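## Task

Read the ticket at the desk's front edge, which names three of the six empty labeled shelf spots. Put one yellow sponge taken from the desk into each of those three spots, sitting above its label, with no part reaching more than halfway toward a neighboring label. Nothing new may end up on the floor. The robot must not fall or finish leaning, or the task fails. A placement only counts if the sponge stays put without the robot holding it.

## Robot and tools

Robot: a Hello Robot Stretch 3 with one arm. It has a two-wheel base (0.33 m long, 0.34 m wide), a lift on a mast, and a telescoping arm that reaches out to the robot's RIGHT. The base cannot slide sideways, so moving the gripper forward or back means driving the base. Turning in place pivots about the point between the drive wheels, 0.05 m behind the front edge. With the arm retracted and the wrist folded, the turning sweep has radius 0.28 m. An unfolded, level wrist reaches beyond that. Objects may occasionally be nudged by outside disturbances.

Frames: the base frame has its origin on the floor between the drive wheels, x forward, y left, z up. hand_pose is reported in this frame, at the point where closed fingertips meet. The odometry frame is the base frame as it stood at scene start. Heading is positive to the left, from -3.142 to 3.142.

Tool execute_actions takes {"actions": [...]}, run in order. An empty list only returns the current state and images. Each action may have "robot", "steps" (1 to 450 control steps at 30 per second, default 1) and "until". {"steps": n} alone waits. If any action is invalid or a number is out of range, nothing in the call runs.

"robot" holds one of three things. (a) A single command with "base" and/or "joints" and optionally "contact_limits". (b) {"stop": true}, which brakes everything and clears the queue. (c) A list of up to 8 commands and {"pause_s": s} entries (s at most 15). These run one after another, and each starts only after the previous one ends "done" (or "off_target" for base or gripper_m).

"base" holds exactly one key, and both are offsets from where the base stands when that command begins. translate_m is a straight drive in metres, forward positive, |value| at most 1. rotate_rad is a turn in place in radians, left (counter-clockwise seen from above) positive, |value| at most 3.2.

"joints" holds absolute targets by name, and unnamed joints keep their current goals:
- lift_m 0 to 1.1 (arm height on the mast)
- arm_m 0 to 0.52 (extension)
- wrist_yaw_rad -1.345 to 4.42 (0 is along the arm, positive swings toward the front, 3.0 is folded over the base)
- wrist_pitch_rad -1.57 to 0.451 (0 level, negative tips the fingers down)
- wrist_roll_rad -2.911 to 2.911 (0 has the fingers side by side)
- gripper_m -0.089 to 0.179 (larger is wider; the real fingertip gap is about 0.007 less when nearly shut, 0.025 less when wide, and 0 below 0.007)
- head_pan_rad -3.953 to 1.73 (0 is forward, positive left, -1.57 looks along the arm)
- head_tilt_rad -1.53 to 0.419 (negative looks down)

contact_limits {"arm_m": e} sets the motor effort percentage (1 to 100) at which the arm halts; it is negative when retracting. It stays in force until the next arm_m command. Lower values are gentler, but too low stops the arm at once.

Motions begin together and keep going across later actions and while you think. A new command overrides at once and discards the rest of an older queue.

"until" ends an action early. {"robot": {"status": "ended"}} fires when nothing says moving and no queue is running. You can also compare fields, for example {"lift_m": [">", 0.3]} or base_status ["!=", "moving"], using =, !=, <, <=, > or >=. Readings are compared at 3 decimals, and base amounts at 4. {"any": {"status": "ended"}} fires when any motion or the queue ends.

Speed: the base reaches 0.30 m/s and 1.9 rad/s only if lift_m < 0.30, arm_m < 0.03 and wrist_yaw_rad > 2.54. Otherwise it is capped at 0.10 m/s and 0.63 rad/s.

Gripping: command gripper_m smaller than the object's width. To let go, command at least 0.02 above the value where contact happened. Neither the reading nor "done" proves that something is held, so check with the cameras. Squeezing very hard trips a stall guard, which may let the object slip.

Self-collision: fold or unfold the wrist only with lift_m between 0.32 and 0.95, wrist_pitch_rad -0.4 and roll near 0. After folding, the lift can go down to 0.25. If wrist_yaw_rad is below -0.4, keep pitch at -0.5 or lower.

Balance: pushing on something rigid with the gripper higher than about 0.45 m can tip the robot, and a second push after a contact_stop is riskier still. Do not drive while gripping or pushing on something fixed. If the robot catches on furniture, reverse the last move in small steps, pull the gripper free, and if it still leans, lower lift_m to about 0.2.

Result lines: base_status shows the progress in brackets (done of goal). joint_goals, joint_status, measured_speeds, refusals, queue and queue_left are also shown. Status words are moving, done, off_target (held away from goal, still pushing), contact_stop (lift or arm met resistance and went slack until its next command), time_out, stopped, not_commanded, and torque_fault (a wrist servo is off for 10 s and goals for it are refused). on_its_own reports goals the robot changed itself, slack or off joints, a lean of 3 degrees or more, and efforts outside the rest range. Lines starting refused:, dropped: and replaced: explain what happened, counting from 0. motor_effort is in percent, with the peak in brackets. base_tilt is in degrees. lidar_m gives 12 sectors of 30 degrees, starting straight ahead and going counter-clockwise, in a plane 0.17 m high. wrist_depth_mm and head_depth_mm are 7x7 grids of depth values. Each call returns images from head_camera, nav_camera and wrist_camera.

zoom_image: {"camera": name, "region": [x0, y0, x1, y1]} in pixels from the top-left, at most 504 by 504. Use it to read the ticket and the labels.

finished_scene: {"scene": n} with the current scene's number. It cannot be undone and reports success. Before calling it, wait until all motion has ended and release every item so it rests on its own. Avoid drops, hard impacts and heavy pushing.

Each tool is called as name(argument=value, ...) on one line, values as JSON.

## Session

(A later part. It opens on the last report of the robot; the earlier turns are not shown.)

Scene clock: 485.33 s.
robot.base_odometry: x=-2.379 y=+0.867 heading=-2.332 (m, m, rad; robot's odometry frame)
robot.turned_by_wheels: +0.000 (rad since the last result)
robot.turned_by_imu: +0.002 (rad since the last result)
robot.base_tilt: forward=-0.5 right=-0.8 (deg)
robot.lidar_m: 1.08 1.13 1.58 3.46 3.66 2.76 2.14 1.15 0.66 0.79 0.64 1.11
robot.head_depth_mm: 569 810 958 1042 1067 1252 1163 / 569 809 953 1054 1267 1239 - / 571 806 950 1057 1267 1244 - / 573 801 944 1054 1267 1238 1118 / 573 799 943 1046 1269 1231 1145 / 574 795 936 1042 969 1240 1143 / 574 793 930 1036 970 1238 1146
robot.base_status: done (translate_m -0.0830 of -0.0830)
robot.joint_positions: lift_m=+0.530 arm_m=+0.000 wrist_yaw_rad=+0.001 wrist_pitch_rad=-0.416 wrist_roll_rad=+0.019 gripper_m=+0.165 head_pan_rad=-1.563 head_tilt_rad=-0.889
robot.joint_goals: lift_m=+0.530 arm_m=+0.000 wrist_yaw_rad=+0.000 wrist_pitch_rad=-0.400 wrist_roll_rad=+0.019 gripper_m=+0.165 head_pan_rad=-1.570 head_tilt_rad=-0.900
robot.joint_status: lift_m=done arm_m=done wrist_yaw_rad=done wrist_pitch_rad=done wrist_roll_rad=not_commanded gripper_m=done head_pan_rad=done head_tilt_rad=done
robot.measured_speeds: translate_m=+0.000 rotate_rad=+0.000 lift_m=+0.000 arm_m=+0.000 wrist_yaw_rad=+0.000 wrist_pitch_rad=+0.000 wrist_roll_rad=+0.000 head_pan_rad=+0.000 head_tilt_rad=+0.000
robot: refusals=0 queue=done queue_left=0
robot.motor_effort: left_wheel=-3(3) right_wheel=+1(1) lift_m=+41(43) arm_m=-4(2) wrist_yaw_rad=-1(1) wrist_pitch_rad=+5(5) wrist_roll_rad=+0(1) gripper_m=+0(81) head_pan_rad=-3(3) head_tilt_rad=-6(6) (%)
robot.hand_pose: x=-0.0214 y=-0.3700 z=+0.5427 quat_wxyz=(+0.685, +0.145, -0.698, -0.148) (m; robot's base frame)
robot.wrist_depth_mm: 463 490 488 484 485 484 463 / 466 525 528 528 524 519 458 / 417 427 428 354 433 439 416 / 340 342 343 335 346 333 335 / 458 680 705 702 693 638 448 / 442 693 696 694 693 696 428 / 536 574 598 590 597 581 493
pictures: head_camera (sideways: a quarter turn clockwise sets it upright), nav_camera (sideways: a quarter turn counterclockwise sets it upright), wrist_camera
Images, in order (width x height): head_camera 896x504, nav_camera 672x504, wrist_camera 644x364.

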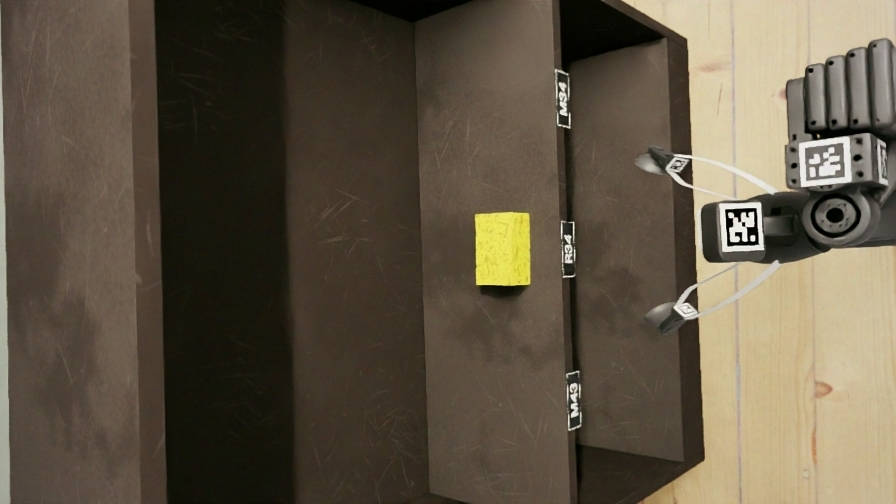

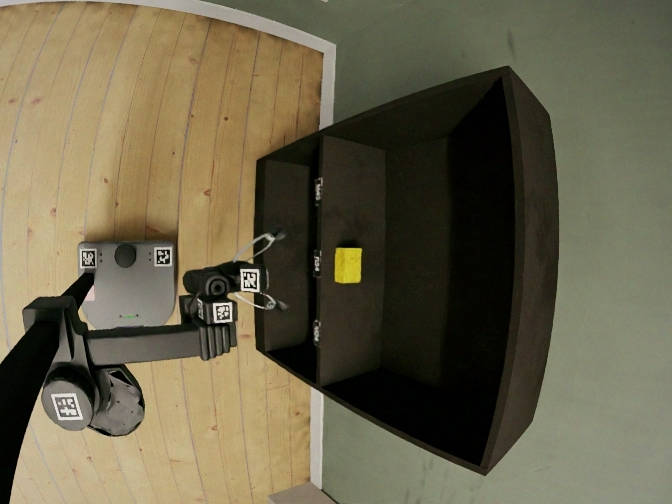

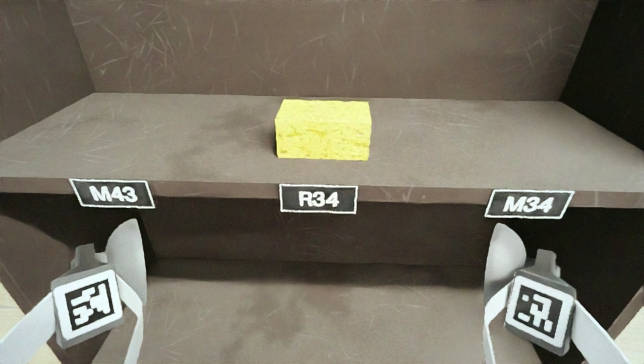

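execute_actions(actions=[{"robot":[{"joints":{"wrist_yaw_rad":3.0,"gripper_m":0.04,"lift_m":0.5}},{"joints":{"lift_m":0.26},"base":{"rotate_rad":1.817}},{"base":{"translate_m":1.0}},{"base":{"translate_m":1.0}},{"base":{"translate_m":0.55}},{"base":{"rotate_rad":1.335},"joints":{"head_pan_rad":-1.57,"head_tilt_rad":-0.75}},{"joints":{"lift_m":0.75}},{"joints":{"wrist_yaw_rad":-0.3,"gripper_m":0.175}}],"steps":450,"until":{"robot":{"status":"ended"}}},{"steps":450,"until":{"robot":{"status":"ended"}}}])

Scene clock: 522.33 s.
robot.base_odometry: x=-0.160 y=-0.390 heading=+0.820 (m, m, rad; robot's odometry frame)
robot.turned_by_wheels: +3.152 (rad since the last result)
robot.turned_by_imu: +3.140 (rad since the last result)
robot.base_tilt: forward=-0.4 right=-0.9 (deg)
robot.lidar_m: 1.94 2.07 2.85 3.01 2.42 1.85 1.80 1.91 1.07 0.82 0.93 1.98
robot.head_depth_mm: 1275 1377 1087 904 1520 1329 - / 1274 1382 1091 910 1606 1397 - / 1278 1388 1095 913 1598 1440 - / 1276 1383 1097 914 1545 1365 1181 / 1278 1390 1054 916 1601 1369 1188 / 1279 1399 1100 920 1566 1373 1198 / 1280 1392 1107 919 1614 1369 1190
robot.base_status: done (rotate_rad +1.3349 of +1.3350)
robot.joint_positions: lift_m=+0.750 arm_m=+0.000 wrist_yaw_rad=-0.298 wrist_pitch_rad=-0.416 wrist_roll_rad=+0.019 gripper_m=+0.175 head_pan_rad=-1.563 head_tilt_rad=-0.754
robot.joint_goals: lift_m=+0.750 arm_m=+0.000 wrist_yaw_rad=-0.300 wrist_pitch_rad=-0.400 wrist_roll_rad=+0.019 gripper_m=+0.175 head_pan_rad=-1.570 head_tilt_rad=-0.750
robot.joint_status: lift_m=done arm_m=done wrist_yaw_rad=done wrist_pitch_rad=done wrist_roll_rad=not_commanded gripper_m=done head_pan_rad=done head_tilt_rad=done
robot.measured_speeds: translate_m=+0.000 rotate_rad=+0.000 lift_m=+0.000 arm_m=+0.000 wrist_yaw_rad=+0.000 wrist_pitch_rad=+0.000 wrist_roll_rad=+0.000 head_pan_rad=+0.000 head_tilt_rad=+0.000
robot: refusals=0 queue=done queue_left=0
robot.motor_effort: left_wheel=-3(9) right_wheel=+1(7) lift_m=+41(43) arm_m=-4(4) wrist_yaw_rad=-2(0) wrist_pitch_rad=+5(5) wrist_roll_rad=+0(0) gripper_m=+0(81) head_pan_rad=-1(1) head_tilt_rad=+1(18) (%)
robot.hand_pose: x=-0.0874 y=-0.3600 z=+0.7627 quat_wxyz=(+0.656, +0.040, -0.712, -0.248) (m; robot's base frame)
robot.wrist_depth_mm: 933 - - - - - - / 555 530 574 569 550 585 - / 406 420 448 - 888 - - / - 638 - - - - - / - - - - - - - / - - - - - - - / 888 908 912 929 920 921 943
pictures: head_camera (sideways: a quarter turn clockwise sets it upright), nav_camera (sideways: a quarter turn counterclockwise sets it upright), wrist_camera
Images, in order (width x height): head_camera 896x504, nav_camera 672x504, wrist_camera 644x364.

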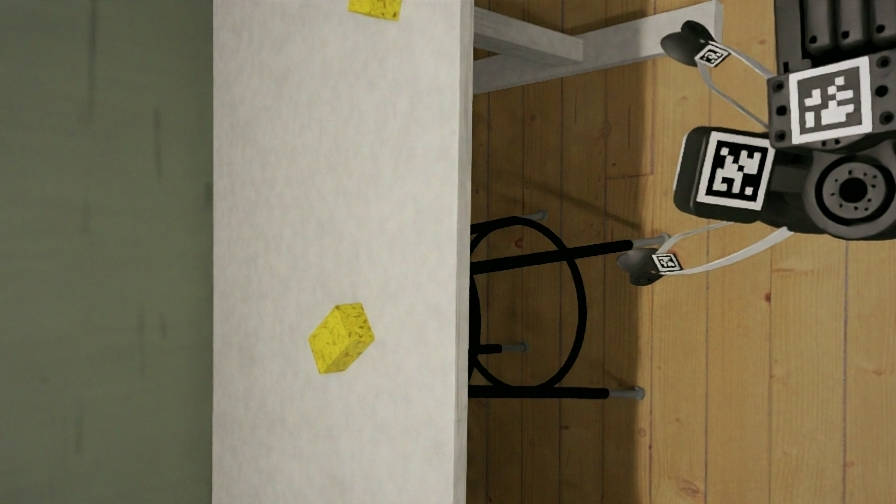

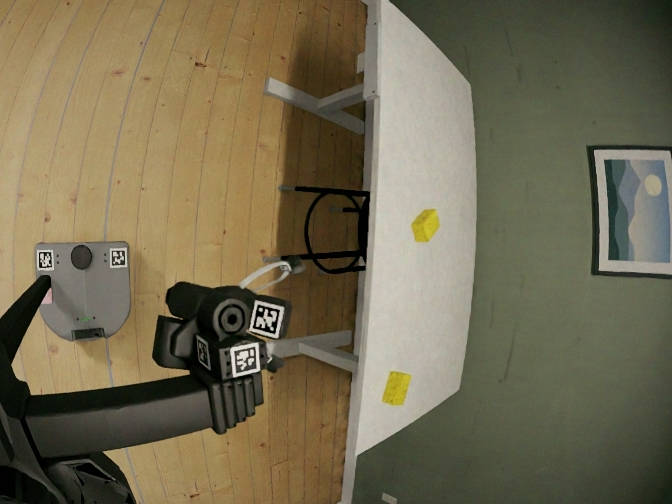

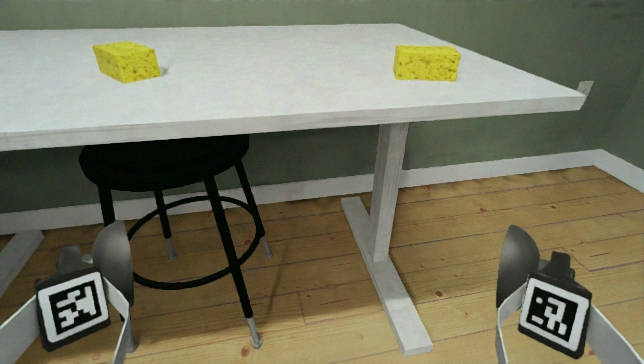

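execute_actions(actions=[{"robot":[{"base":{"translate_m":-0.295},"joints":{"lift_m":0.79}},{"joints":{"arm_m":0.25}}],"steps":450,"until":{"robot":{"status":"ended"}}}])

Scene clock: 532.23 s.
robot.base_odometry: x=-0.362 y=-0.606 heading=+0.820 (m, m, rad; robot's odometry frame)
robot.turned_by_wheels: +0.000 (rad since the last result)
robot.turned_by_imu: -0.001 (rad since the last result)
robot.base_tilt: forward=-0.3 right=-0.8 (deg)
robot.lidar_m: 2.23 2.38 3.02 3.03 2.03 1.54 1.51 1.59 1.49 0.99 0.87 1.53
robot.head_depth_mm: 1261 1416 1609 1782 - - 1164 / 1259 1391 1091 - 1558 1360 1184 / 1259 1370 1096 - 1522 1333 1184 / 1254 1368 1094 943 1563 1359 1188 / 1266 1377 1097 916 1607 1372 1190 / 1264 1372 1102 917 1575 1370 1194 / 1269 1374 1107 916 1624 1374 1192
robot.base_status: done (translate_m -0.2950 of -0.2950)
robot.joint_positions: lift_m=+0.790 arm_m=+0.250 wrist_yaw_rad=-0.299 wrist_pitch_rad=-0.416 wrist_roll_rad=+0.019 gripper_m=+0.175 head_pan_rad=-1.563 head_tilt_rad=-0.754
robot.joint_goals: lift_m=+0.790 arm_m=+0.250 wrist_yaw_rad=-0.300 wrist_pitch_rad=-0.400 wrist_roll_rad=+0.019 gripper_m=+0.175 head_pan_rad=-1.570 head_tilt_rad=-0.750
robot.joint_status: lift_m=done arm_m=done wrist_yaw_rad=done wrist_pitch_rad=done wrist_roll_rad=not_commanded gripper_m=done head_pan_rad=done head_tilt_rad=done
robot.measured_speeds: translate_m=+0.000 rotate_rad=+0.000 lift_m=+0.000 arm_m=+0.000 wrist_yaw_rad=+0.000 wrist_pitch_rad=+0.000 wrist_roll_rad=+0.000 head_pan_rad=+0.000 head_tilt_rad=+0.000
robot: refusals=0 queue=done queue_left=0
robot.motor_effort: left_wheel=-2(7) right_wheel=+1(3) lift_m=+41(42) arm_m=+3(2) wrist_yaw_rad=+0(2) wrist_pitch_rad=+5(5) wrist_roll_rad=+0(1) gripper_m=+0(0) head_pan_rad=-2(3) head_tilt_rad=+2(3) (%)
robot.hand_pose: x=-0.0877 y=-0.6092 z=+0.8027 quat_wxyz=(+0.656, +0.039, -0.712, -0.248) (m; robot's base frame)
robot.wrist_depth_mm: 749 795 820 866 941 - - / 684 686 694 696 - - - / 477 477 482 484 - - - / 366 369 320 320 369 - - / 297 304 299 299 302 322 - / - 250 249 251 258 267 - / 209 222 233 904 958 955 -
pictures: head_camera (sideways: a quarter turn clockwise sets it upright), nav_camera (sideways: a quarter turn counterclockwise sets it upright), wrist_camera
Images, in order (width x height): head_camera 896x504, nav_camera 672x504, wrist_camera 644x364.

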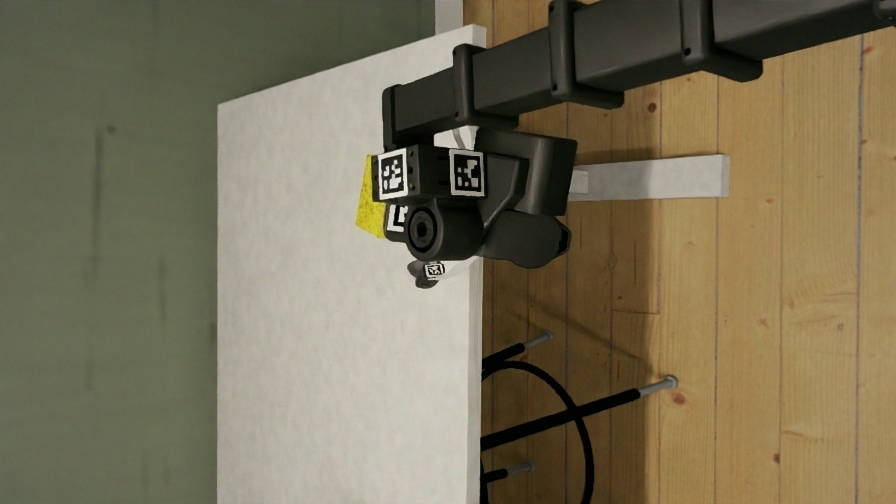

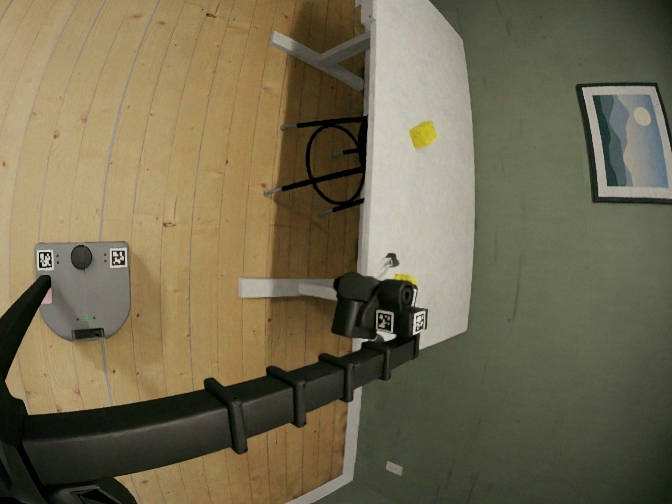

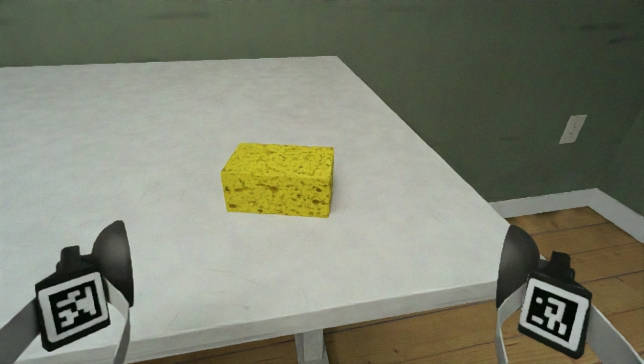

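execute_actions(actions=[{"robot":[{"joints":{"lift_m":0.742,"gripper_m":0.165}},{"joints":{"arm_m":0.35}},{"base":{"translate_m":-0.02},"joints":{"arm_m":0.42}}],"steps":450,"until":{"robot":{"status":"ended"}}}])

Scene clock: 539.67 s.
robot.base_odometry: x=-0.375 y=-0.620 heading=+0.820 (m, m, rad; robot's odometry frame)
robot.turned_by_wheels: +0.000 (rad since the last result)
robot.turned_by_imu: +0.002 (rad since the last result)
robot.base_tilt: forward=-0.5 right=-0.8 (deg)
robot.lidar_m: 2.25 2.40 3.05 3.01 1.99 1.53 1.49 1.58 1.49 0.98 0.87 1.52
robot.head_depth_mm: 1258 1405 1602 1802 1634 - - / 1257 1382 1135 878 - 1364 1180 / 1259 1368 1186 841 1518 1352 1181 / 1254 1371 1142 913 1608 1364 1187 / 1260 1368 1096 920 1604 1367 1189 / 1271 1372 1100 919 1582 1364 1191 / 1267 1372 1107 920 1619 1363 1195
robot.base_status: done (translate_m -0.0200 of -0.0200)
robot.joint_positions: lift_m=+0.742 arm_m=+0.420 wrist_yaw_rad=-0.299 wrist_pitch_rad=-0.416 wrist_roll_rad=+0.019 gripper_m=+0.165 head_pan_rad=-1.563 head_tilt_rad=-0.754
robot.joint_goals: lift_m=+0.742 arm_m=+0.420 wrist_yaw_rad=-0.300 wrist_pitch_rad=-0.400 wrist_roll_rad=+0.019 gripper_m=+0.165 head_pan_rad=-1.570 head_tilt_rad=-0.750
robot.joint_status: lift_m=done arm_m=done wrist_yaw_rad=done wrist_pitch_rad=done wrist_roll_rad=not_commanded gripper_m=done head_pan_rad=done head_tilt_rad=done
robot.measured_speeds: translate_m=+0.000 rotate_rad=+0.000 lift_m=+0.000 arm_m=+0.000 wrist_yaw_rad=+0.000 wrist_pitch_rad=+0.000 wrist_roll_rad=+0.000 head_pan_rad=+0.000 head_tilt_rad=+0.000
robot: refusals=0 queue=done queue_left=0
robot.motor_effort: left_wheel=-3(6) right_wheel=+1(3) lift_m=+21(42) arm_m=+3(5) wrist_yaw_rad=+0(1) wrist_pitch_rad=+5(5) wrist_roll_rad=-1(0) gripper_m=+0(52) head_pan_rad=-2(2) head_tilt_rad=+2(1) (%)
robot.hand_pose: x=-0.0878 y=-0.7792 z=+0.7555 quat_wxyz=(+0.656, +0.039, -0.712, -0.248) (m; robot's base frame)
robot.wrist_depth_mm: 627 652 684 720 764 812 868 / 521 531 532 544 823 888 936 / 366 368 368 370 373 997 - / 280 281 282 284 286 289 - / 228 238 163 164 223 239 - / 197 186 138 138 182 195 195 / - 161 149 143 158 163 168
pictures: head_camera (sideways: a quarter turn clockwise sets it upright), nav_camera (sideways: a quarter turn counterclockwise sets it upright), wrist_camera
Images, in order (width x height): head_camera 896x504, nav_camera 672x504, wrist_camera 644x364.

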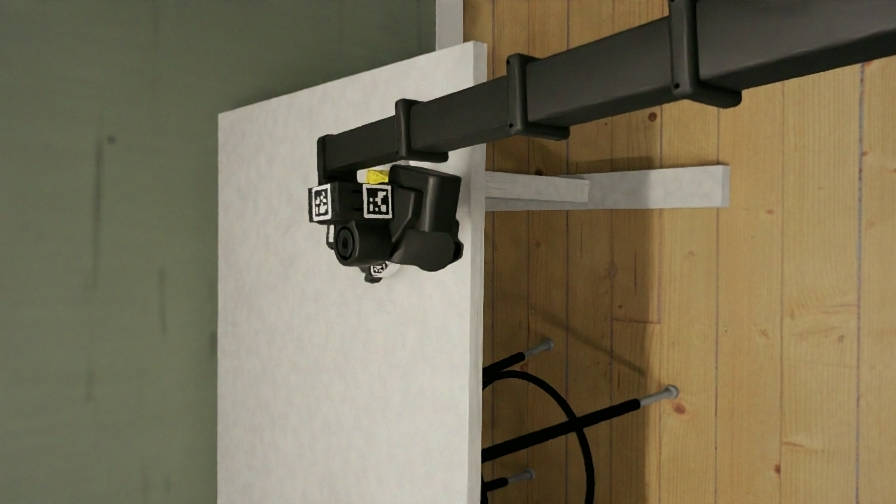

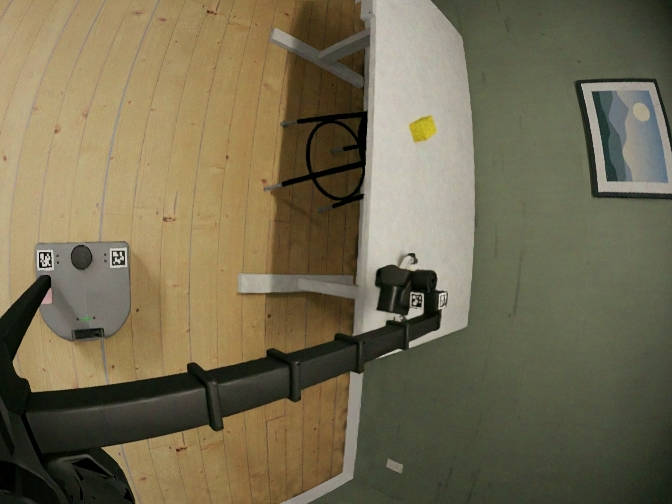

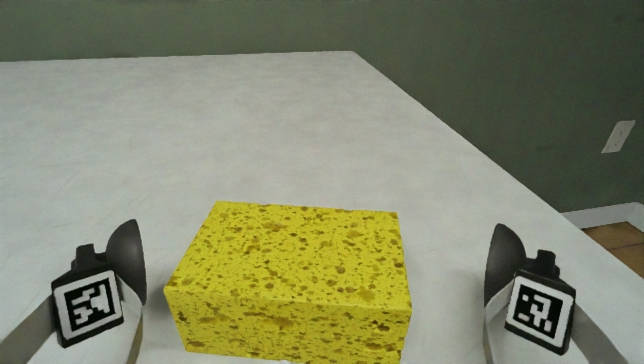

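Slightly left; shift forward 0.012 and close.

execute_actions(actions=[{"robot":[{"base":{"translate_m":0.012}},{"joints":{"gripper_m":0.055}},{"pause_s":0.5},{"joints":{"lift_m":0.81}}],"steps":450,"until":{"robot":{"status":"ended"}}}])

Scene clock: 545.40 s.
robot.base_odometry: x=-0.367 y=-0.611 heading=+0.820 (m, m, rad; robot's odometry frame)
robot.turned_by_wheels: +0.000 (rad since the last result)
robot.turned_by_imu: +0.001 (rad since the last result)
robot.base_tilt: forward=-0.5 right=-0.9 (deg)
robot.lidar_m: 2.24 2.39 3.04 3.01 2.01 1.54 1.50 1.59 1.49 0.99 0.87 1.52
robot.head_depth_mm: 1261 1417 1617 1800 - - 1172 / 1258 1400 1179 - 1600 1362 1178 / 1257 1370 - 886 1528 1335 1188 / 1260 1368 1124 915 1594 1364 1186 / 1264 1369 1103 918 1608 1360 1185 / 1265 1373 1102 921 1570 1379 1193 / 1265 1383 1103 920 1618 1365 1194
robot.base_status: done (translate_m +0.0120 of +0.0120)
robot.joint_positions: lift_m=+0.810 arm_m=+0.420 wrist_yaw_rad=-0.299 wrist_pitch_rad=-0.416 wrist_roll_rad=+0.019 gripper_m=+0.062 head_pan_rad=-1.563 head_tilt_rad=-0.754
robot.joint_goals: lift_m=+0.810 arm_m=+0.420 wrist_yaw_rad=-0.300 wrist_pitch_rad=-0.400 wrist_roll_rad=+0.019 gripper_m=+0.061 head_pan_rad=-1.570 head_tilt_rad=-0.750
robot.joint_status: lift_m=done arm_m=done wrist_yaw_rad=done wrist_pitch_rad=done wrist_roll_rad=not_commanded gripper_m=done head_pan_rad=done head_tilt_rad=done
robot.measured_speeds: translate_m=+0.000 rotate_rad=+0.000 lift_m=+0.000 arm_m=+0.000 wrist_yaw_rad=+0.000 wrist_pitch_rad=+0.000 wrist_roll_rad=+0.000 head_pan_rad=+0.000 head_tilt_rad=+0.000
robot: refusals=0 queue=done queue_left=0
robot.on_its_own: gripper_m is held at +0.061, not at your +0.055, by its stall guard, which is not easing now
robot.motor_effort: left_wheel=-3(4) right_wheel=+1(5) lift_m=+41(43) arm_m=+3(3) wrist_yaw_rad=-1(1) wrist_pitch_rad=+5(5) wrist_roll_rad=-1(0) gripper_m=-20(97) head_pan_rad=-3(3) head_tilt_rad=+3(2) (%)
robot.hand_pose: x=-0.0877 y=-0.7792 z=+0.8227 quat_wxyz=(+0.656, +0.039, -0.712, -0.248) (m; robot's base frame)
robot.wrist_depth_mm: 622 659 688 722 769 809 854 / 658 695 718 758 825 879 939 / 515 525 528 532 876 - - / 398 399 402 403 405 - - / 324 326 166 163 170 - - / 274 283 139 137 137 278 - / 242 229 153 145 145 231 246
pictures: head_camera (sideways: a quarter turn clockwise sets it upright), nav_camera (sideways: a quarter turn counterclockwise sets it upright), wrist_camera
Images, in order (width x height): head_camera 896x504, nav_camera 672x504, wrist_camera 644x364.

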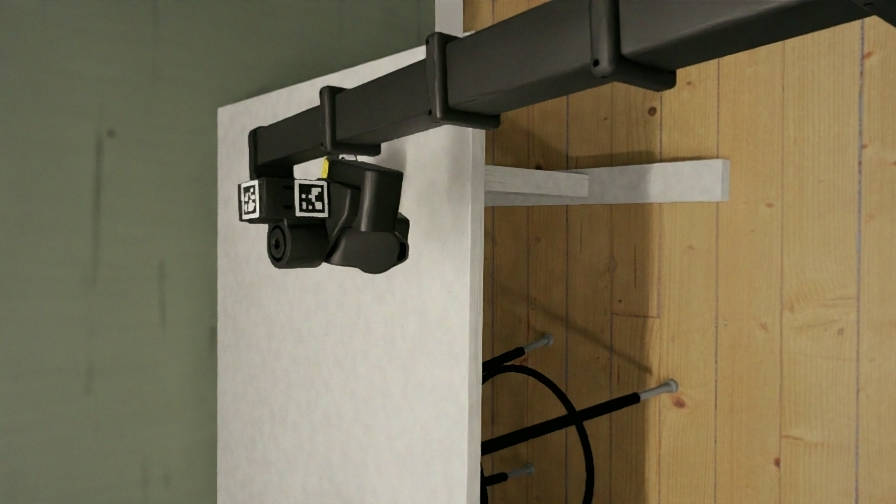

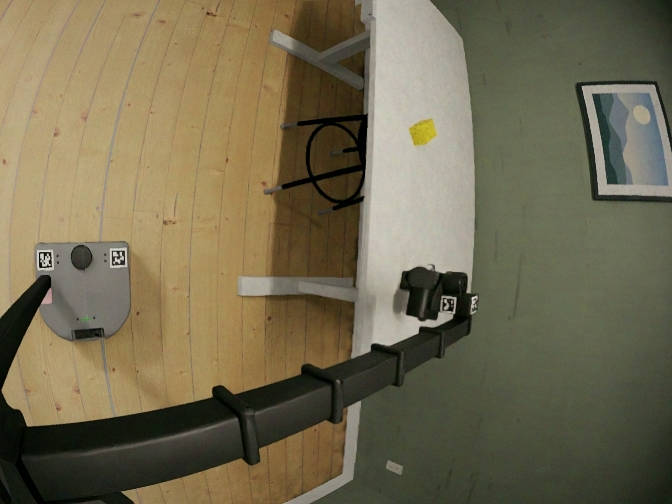

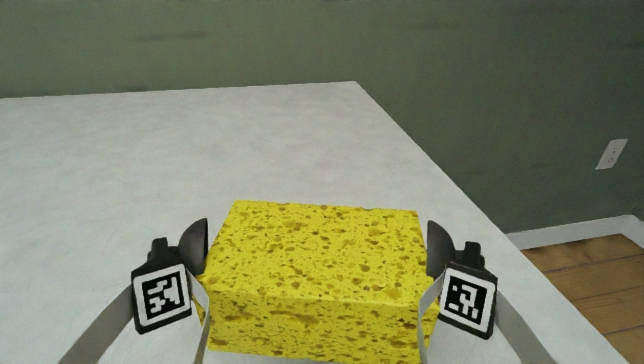

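execute_actions(actions=[{"robot":[{"joints":{"arm_m":0.0}},{"base":{"rotate_rad":1.18},"joints":{"head_pan_rad":0.3,"head_tilt_rad":-0.4}},{"base":{"translate_m":1.0},"joints":{"lift_m":0.6}},{"base":{"translate_m":0.9}}],"steps":450,"until":{"robot":{"status":"ended"}}},{"steps":450,"until":{"robot":{"status":"ended"}}}])

Scene clock: 578.50 s.
robot.base_odometry: x=-1.157 y=+1.117 heading=+1.999 (m, m, rad; robot's odometry frame)
robot.turned_by_wheels: +1.180 (rad since the last result)
robot.turned_by_imu: +1.191 (rad since the last result)
robot.base_tilt: forward=-0.5 right=-0.9 (deg)
robot.lidar_m: 1.24 1.39 1.35 2.11 2.10 2.37 2.62 2.67 1.98 1.66 1.37 1.38
robot.head_depth_mm: 1269 1363 1426 1571 1563 1648 1450 / 1241 1336 1416 1534 1586 1664 1449 / 1275 1358 1445 1534 1661 1707 1469 / 1289 1363 1458 1552 1686 1782 1460 / 1269 1356 1447 1548 1686 1773 1469 / 1265 1340 1439 1556 1667 1774 1490 / 1259 1333 1437 1528 1648 1752 1476
robot.base_status: done (translate_m +0.9000 of +0.9000)
robot.joint_positions: lift_m=+0.600 arm_m=+0.000 wrist_yaw_rad=-0.299 wrist_pitch_rad=-0.416 wrist_roll_rad=+0.019 gripper_m=+0.062 head_pan_rad=+0.293 head_tilt_rad=-0.408
robot.joint_goals: lift_m=+0.600 arm_m=+0.000 wrist_yaw_rad=-0.300 wrist_pitch_rad=-0.400 wrist_roll_rad=+0.019 gripper_m=+0.061 head_pan_rad=+0.300 head_tilt_rad=-0.400
robot.joint_status: lift_m=done arm_m=done wrist_yaw_rad=done wrist_pitch_rad=done wrist_roll_rad=not_commanded gripper_m=done head_pan_rad=done head_tilt_rad=done
robot.measured_speeds: translate_m=+0.000 rotate_rad=+0.000 lift_m=+0.000 arm_m=+0.000 wrist_yaw_rad=+0.000 wrist_pitch_rad=+0.000 wrist_roll_rad=+0.000 head_pan_rad=+0.000 head_tilt_rad=+0.000
robot: refusals=0 queue=done queue_left=0
robot.on_its_own: gripper_m is held at +0.061, not at your +0.055, by its stall guard, which is not easing now
robot.motor_effort: left_wheel=-3(7) right_wheel=+1(2) lift_m=+22(41) arm_m=-5(5) wrist_yaw_rad=-1(1) wrist_pitch_rad=+5(5) wrist_roll_rad=+0(0) gripper_m=-20(20) head_pan_rad=+1(30) head_tilt_rad=+5(30) (%)
robot.hand_pose: x=-0.0878 y=-0.3599 z=+0.6135 quat_wxyz=(+0.656, +0.039, -0.712, -0.248) (m; robot's base frame)
robot.wrist_depth_mm: - - - - - - - / - - - - - - - / - - - - - - - / - - - - - - - / - - 166 163 170 - - / 878 916 139 137 137 905 918 / 780 731 153 146 145 756 769
pictures: head_camera (sideways: a quarter turn clockwise sets it upright), nav_camera (sideways: a quarter turn counterclockwise sets it upright), wrist_camera
Images, in order (width x height): head_camera 896x504, nav_camera 672x504, wrist_camera 644x364.

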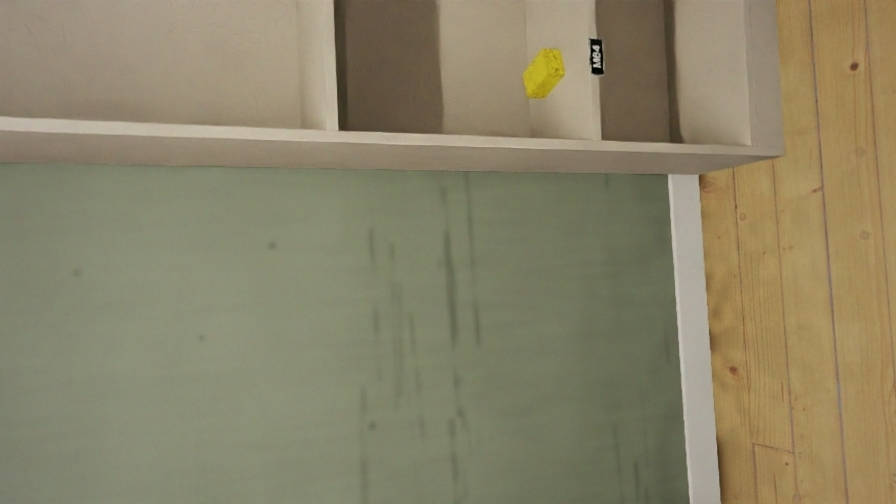

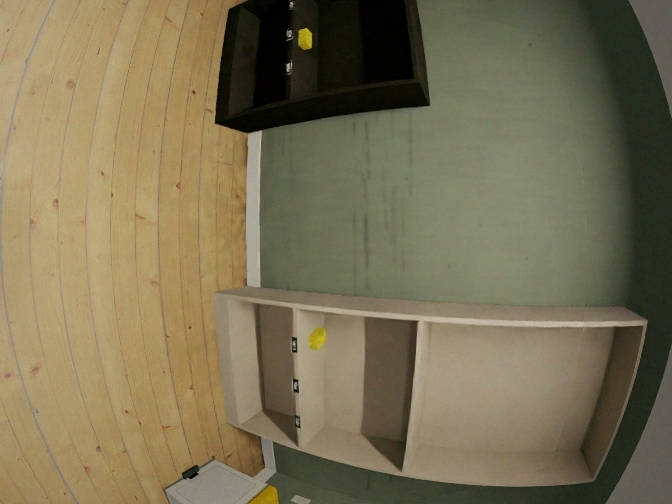

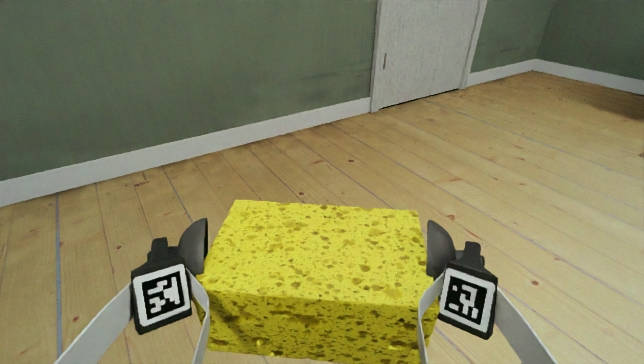

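execute_actions(actions=[{"robot":[{"base":{"translate_m":0.69}},{"base":{"rotate_rad":1.98},"joints":{"head_pan_rad":-1.75,"head_tilt_rad":-0.9,"lift_m":0.55}},{"base":{"translate_m":-0.45}}],"steps":450,"until":{"robot":{"status":"ended"}}},{"steps":300,"until":{"robot":{"status":"ended"}}}])

Scene clock: 602.43 s.
robot.base_odometry: x=-1.143 y=+2.079 heading=-2.304 (m, m, rad; robot's odometry frame)
robot.turned_by_wheels: +1.980 (rad since the last result)
robot.turned_by_imu: +1.962 (rad since the last result)
robot.base_tilt: forward=-0.4 right=-0.7 (deg)
robot.lidar_m: 2.76 2.96 3.44 2.78 1.30 1.01 0.57 0.62 0.62 0.76 0.63 1.26
robot.head_depth_mm: 569 803 902 966 1053 1255 1137 / 569 792 938 1012 1264 1248 - / 572 783 926 1014 1271 1231 - / 572 774 913 1013 911 741 - / 573 763 900 1000 927 1222 1144 / 574 755 886 989 927 1223 1137 / 574 485 873 968 910 1216 1141
robot.base_status: done (translate_m -0.4500 of -0.4500)
robot.joint_positions: lift_m=+0.550 arm_m=+0.000 wrist_yaw_rad=-0.299 wrist_pitch_rad=-0.416 wrist_roll_rad=+0.019 gripper_m=+0.062 head_pan_rad=-1.743 head_tilt_rad=-0.889
robot.joint_goals: lift_m=+0.550 arm_m=+0.000 wrist_yaw_rad=-0.300 wrist_pitch_rad=-0.400 wrist_roll_rad=+0.019 gripper_m=+0.061 head_pan_rad=-1.750 head_tilt_rad=-0.900
robot.joint_status: lift_m=done arm_m=done wrist_yaw_rad=done wrist_pitch_rad=done wrist_roll_rad=not_commanded gripper_m=done head_pan_rad=done head_tilt_rad=done
robot.measured_speeds: translate_m=+0.000 rotate_rad=+0.000 lift_m=+0.000 arm_m=+0.000 wrist_yaw_rad=+0.000 wrist_pitch_rad=+0.000 wrist_roll_rad=+0.000 head_pan_rad=+0.000 head_tilt_rad=+0.000
robot: refusals=0 queue=done queue_left=0
robot.on_its_own: gripper_m is held at +0.061, not at your +0.055, by its stall guard, which is not easing now
robot.motor_effort: left_wheel=-2(7) right_wheel=+1(5) lift_m=+21(21) arm_m=-5(4) wrist_yaw_rad=+0(0) wrist_pitch_rad=+5(5) wrist_roll_rad=+0(0) gripper_m=-20(21) head_pan_rad=-1(29) head_tilt_rad=-6(38) (%)
robot.hand_pose: x=-0.0878 y=-0.3599 z=+0.5635 quat_wxyz=(+0.656, +0.039, -0.712, -0.248) (m; robot's base frame)
robot.wrist_depth_mm: 419 434 446 467 487 476 349 / 440 464 483 498 520 488 355 / 329 398 406 406 407 408 359 / 305 306 306 308 326 334 359 / 536 597 165 163 170 511 863 / 608 651 139 137 137 481 822 / 568 599 153 145 146 593 731
pictures: head_camera (sideways: a quarter turn clockwise sets it upright), nav_camera (sideways: a quarter turn counterclockwise sets it upright), wrist_camera
Images, in order (width x height): head_camera 896x504, nav_camera 672x504, wrist_camera 644x364.

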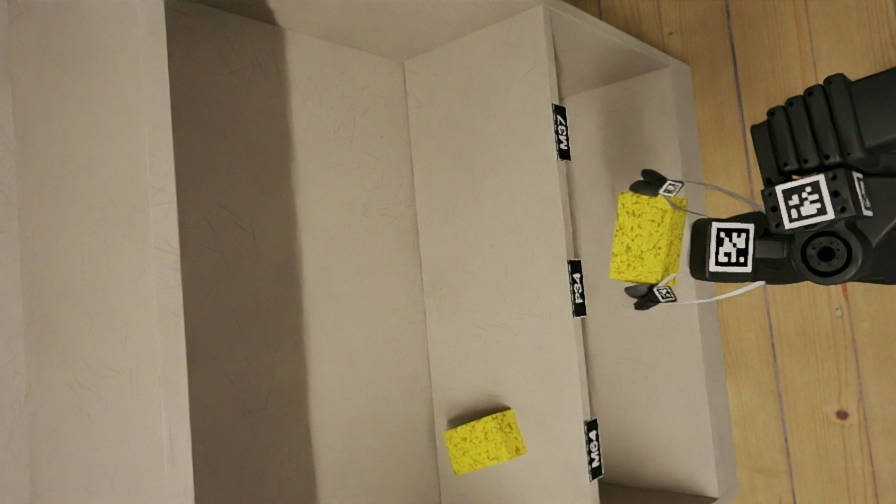

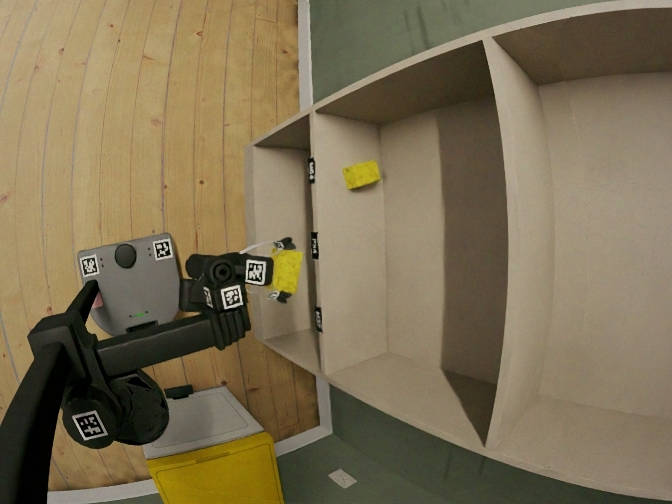

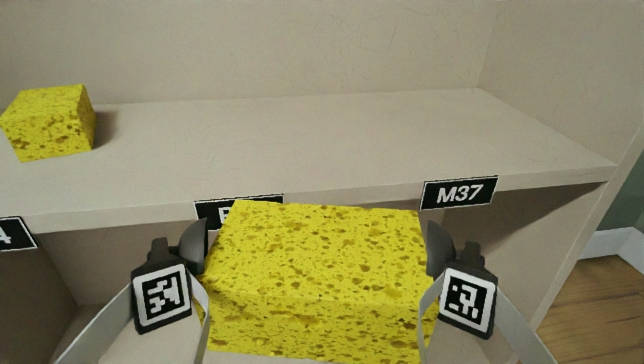

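execute_actions(actions=[{"robot":[{"base":{"translate_m":-0.15},"joints":{"lift_m":0.6,"head_pan_rad":-1.57}},{"joints":{"arm_m":0.08}}],"steps":450,"until":{"robot":{"status":"ended"}}}])

Scene clock: 612.03 s.
robot.base_odometry: x=-1.042 y=+2.190 heading=-2.304 (m, m, rad; robot's odometry frame)
robot.turned_by_wheels: +0.000 (rad since the last result)
robot.turned_by_imu: +0.000 (rad since the last result)
robot.base_tilt: forward=-0.4 right=-0.8 (deg)
robot.lidar_m: 2.91 3.12 3.52 2.34 1.10 0.43 0.42 0.46 0.53 0.74 0.72 1.24
robot.head_depth_mm: 569 482 824 846 902 1281 1154 / 570 482 876 986 924 - - / 571 483 880 996 778 - 1116 / 574 484 888 991 926 1222 1139 / 575 484 893 998 926 1217 1142 / 574 763 900 1003 927 1231 1138 / 575 765 908 970 928 1239 1143
robot.base_status: done (translate_m -0.1500 of -0.1500)
robot.joint_positions: lift_m=+0.600 arm_m=+0.080 wrist_yaw_rad=-0.299 wrist_pitch_rad=-0.416 wrist_roll_rad=+0.019 gripper_m=+0.062 head_pan_rad=-1.577 head_tilt_rad=-0.889
robot.joint_goals: lift_m=+0.600 arm_m=+0.080 wrist_yaw_rad=-0.300 wrist_pitch_rad=-0.400 wrist_roll_rad=+0.019 gripper_m=+0.061 head_pan_rad=-1.570 head_tilt_rad=-0.900
robot.joint_status: lift_m=done arm_m=done wrist_yaw_rad=done wrist_pitch_rad=done wrist_roll_rad=not_commanded gripper_m=done head_pan_rad=done head_tilt_rad=done
robot.measured_speeds: translate_m=+0.000 rotate_rad=+0.000 lift_m=+0.000 arm_m=+0.000 wrist_yaw_rad=+0.000 wrist_pitch_rad=+0.000 wrist_roll_rad=+0.000 head_pan_rad=+0.000 head_tilt_rad=+0.000
robot: refusals=0 queue=done queue_left=0
robot.on_its_own: gripper_m is held at +0.061, not at your +0.055, by its stall guard, which is not easing now
robot.motor_effort: left_wheel=-2(7) right_wheel=+0(2) lift_m=+41(42) arm_m=+3(6) wrist_yaw_rad=+0(0) wrist_pitch_rad=+5(5) wrist_roll_rad=-1(1) gripper_m=-20(20) head_pan_rad=+3(17) head_tilt_rad=-6(6) (%)
robot.hand_pose: x=-0.0878 y=-0.4392 z=+0.6127 quat_wxyz=(+0.656, +0.039, -0.712, -0.248) (m; robot's base frame)
robot.wrist_depth_mm: 338 350 365 380 392 286 210 / 364 379 394 408 422 291 212 / 391 407 425 448 450 296 215 / 391 390 394 396 398 302 228 / 319 319 165 163 171 299 722 / 265 276 139 137 137 277 814 / 236 231 153 145 145 343 769
pictures: head_camera (sideways: a quarter turn clockwise sets it upright), nav_camera (sideways: a quarter turn counterclockwise sets it upright), wrist_camera
Images, in order (width x height): head_camera 896x504, nav_camera 672x504, wrist_camera 644x364.

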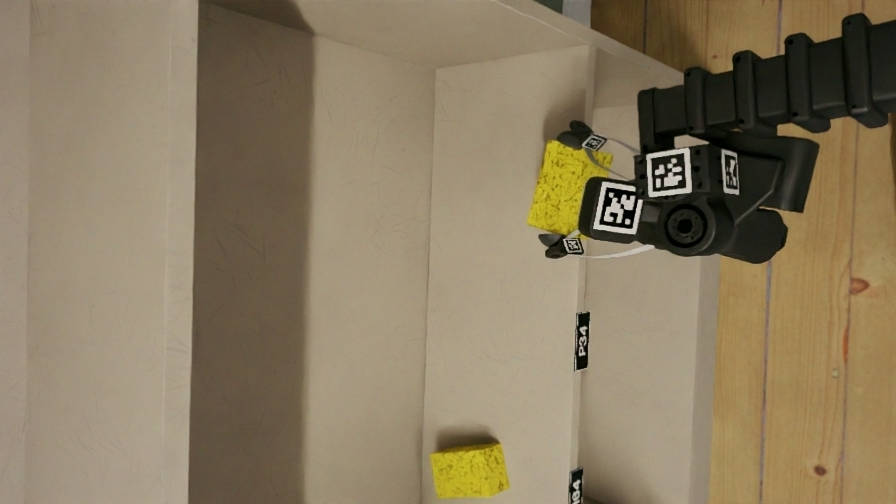

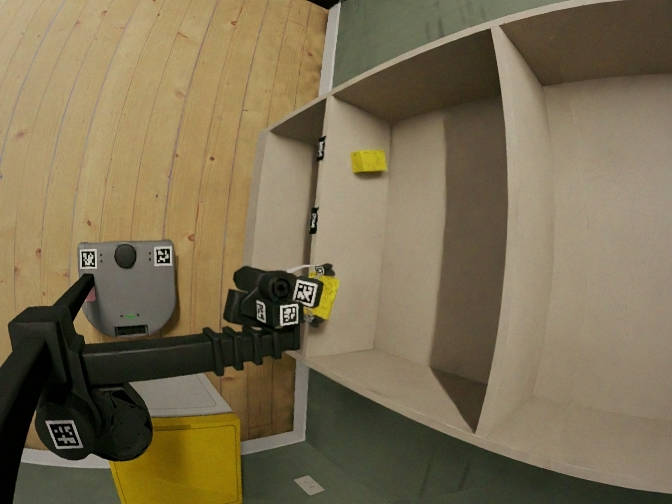

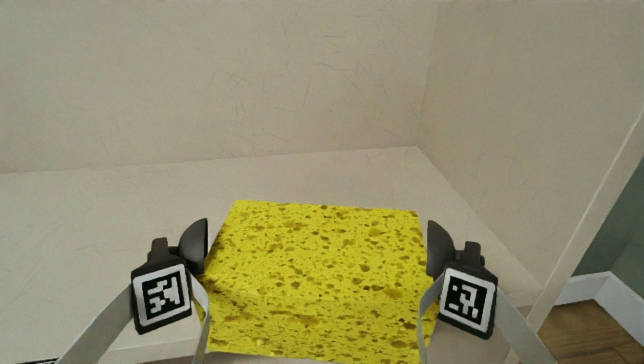

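execute_actions(actions=[{"robot":[{"joints":{"arm_m":0.175}},{"joints":{"lift_m":0.56}}],"steps":450,"until":{"robot":{"status":"ended"}}}])

Scene clock: 619.30 s.
robot.base_odometry: x=-1.042 y=+2.190 heading=-2.304 (m, m, rad; robot's odometry frame)
robot.turned_by_wheels: +0.000 (rad since the last result)
robot.turned_by_imu: +0.001 (rad since the last result)
robot.base_tilt: forward=-0.4 right=-0.7 (deg)
robot.lidar_m: 2.91 3.12 3.51 2.34 1.10 0.43 0.42 0.46 0.53 0.74 0.72 1.24
robot.head_depth_mm: 568 482 826 850 895 1274 1137 / 570 483 874 988 915 - - / 572 483 880 989 - 1212 1134 / 574 483 885 994 915 1221 1140 / 573 486 893 998 927 1226 1143 / 575 760 901 1006 927 1231 1143 / 574 765 905 968 930 1239 1137
robot.base_status: done (translate_m -0.1500 of -0.1500)
robot.joint_positions: lift_m=+0.560 arm_m=+0.175 wrist_yaw_rad=-0.299 wrist_pitch_rad=-0.416 wrist_roll_rad=+0.019 gripper_m=+0.062 head_pan_rad=-1.577 head_tilt_rad=-0.889
robot.joint_goals: lift_m=+0.560 arm_m=+0.175 wrist_yaw_rad=-0.300 wrist_pitch_rad=-0.400 wrist_roll_rad=+0.019 gripper_m=+0.061 head_pan_rad=-1.570 head_tilt_rad=-0.900
robot.joint_status: lift_m=done arm_m=done wrist_yaw_rad=done wrist_pitch_rad=done wrist_roll_rad=not_commanded gripper_m=done head_pan_rad=done head_tilt_rad=done
robot.measured_speeds: translate_m=+0.000 rotate_rad=+0.000 lift_m=+0.000 arm_m=+0.000 wrist_yaw_rad=+0.000 wrist_pitch_rad=+0.000 wrist_roll_rad=+0.000 head_pan_rad=+0.000 head_tilt_rad=+0.000
robot: refusals=0 queue=done queue_left=0
robot.on_its_own: gripper_m is held at +0.061, not at your +0.055, by its stall guard, which is not easing now
robot.motor_effort: left_wheel=-2(2) right_wheel=+1(1) lift_m=+22(41) arm_m=+2(0) wrist_yaw_rad=-1(1) wrist_pitch_rad=+5(5) wrist_roll_rad=-1(0) gripper_m=-20(20) head_pan_rad=+2(2) head_tilt_rad=-6(6) (%)
robot.hand_pose: x=-0.0878 y=-0.5342 z=+0.5735 quat_wxyz=(+0.656, +0.039, -0.712, -0.248) (m; robot's base frame)
robot.wrist_depth_mm: 264 273 282 296 309 300 219 / 282 291 306 322 332 307 223 / 302 316 334 349 363 313 226 / 321 320 325 328 327 300 229 / 261 260 166 163 171 267 232 / 219 226 139 137 138 223 217 / 194 184 153 146 145 186 192
pictures: head_camera (sideways: a quarter turn clockwise sets it upright), nav_camera (sideways: a quarter turn counterclockwise sets it upright), wrist_camera
Images, in order (width x height): head_camera 896x504, nav_camera 672x504, wrist_camera 644x364.

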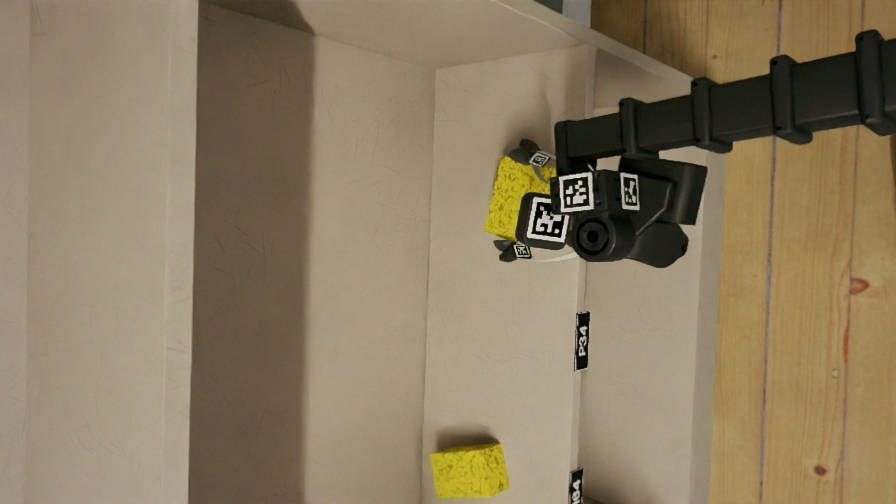

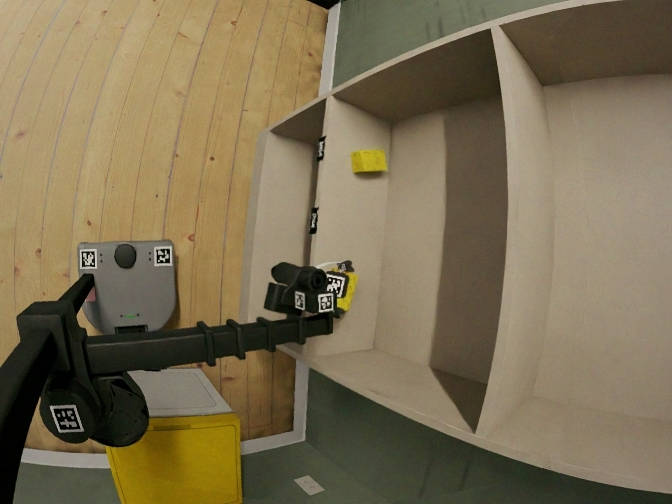

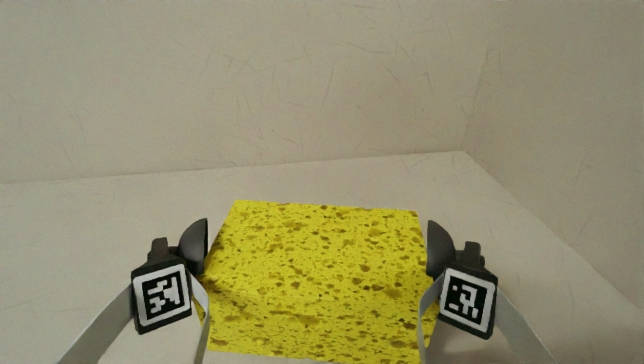

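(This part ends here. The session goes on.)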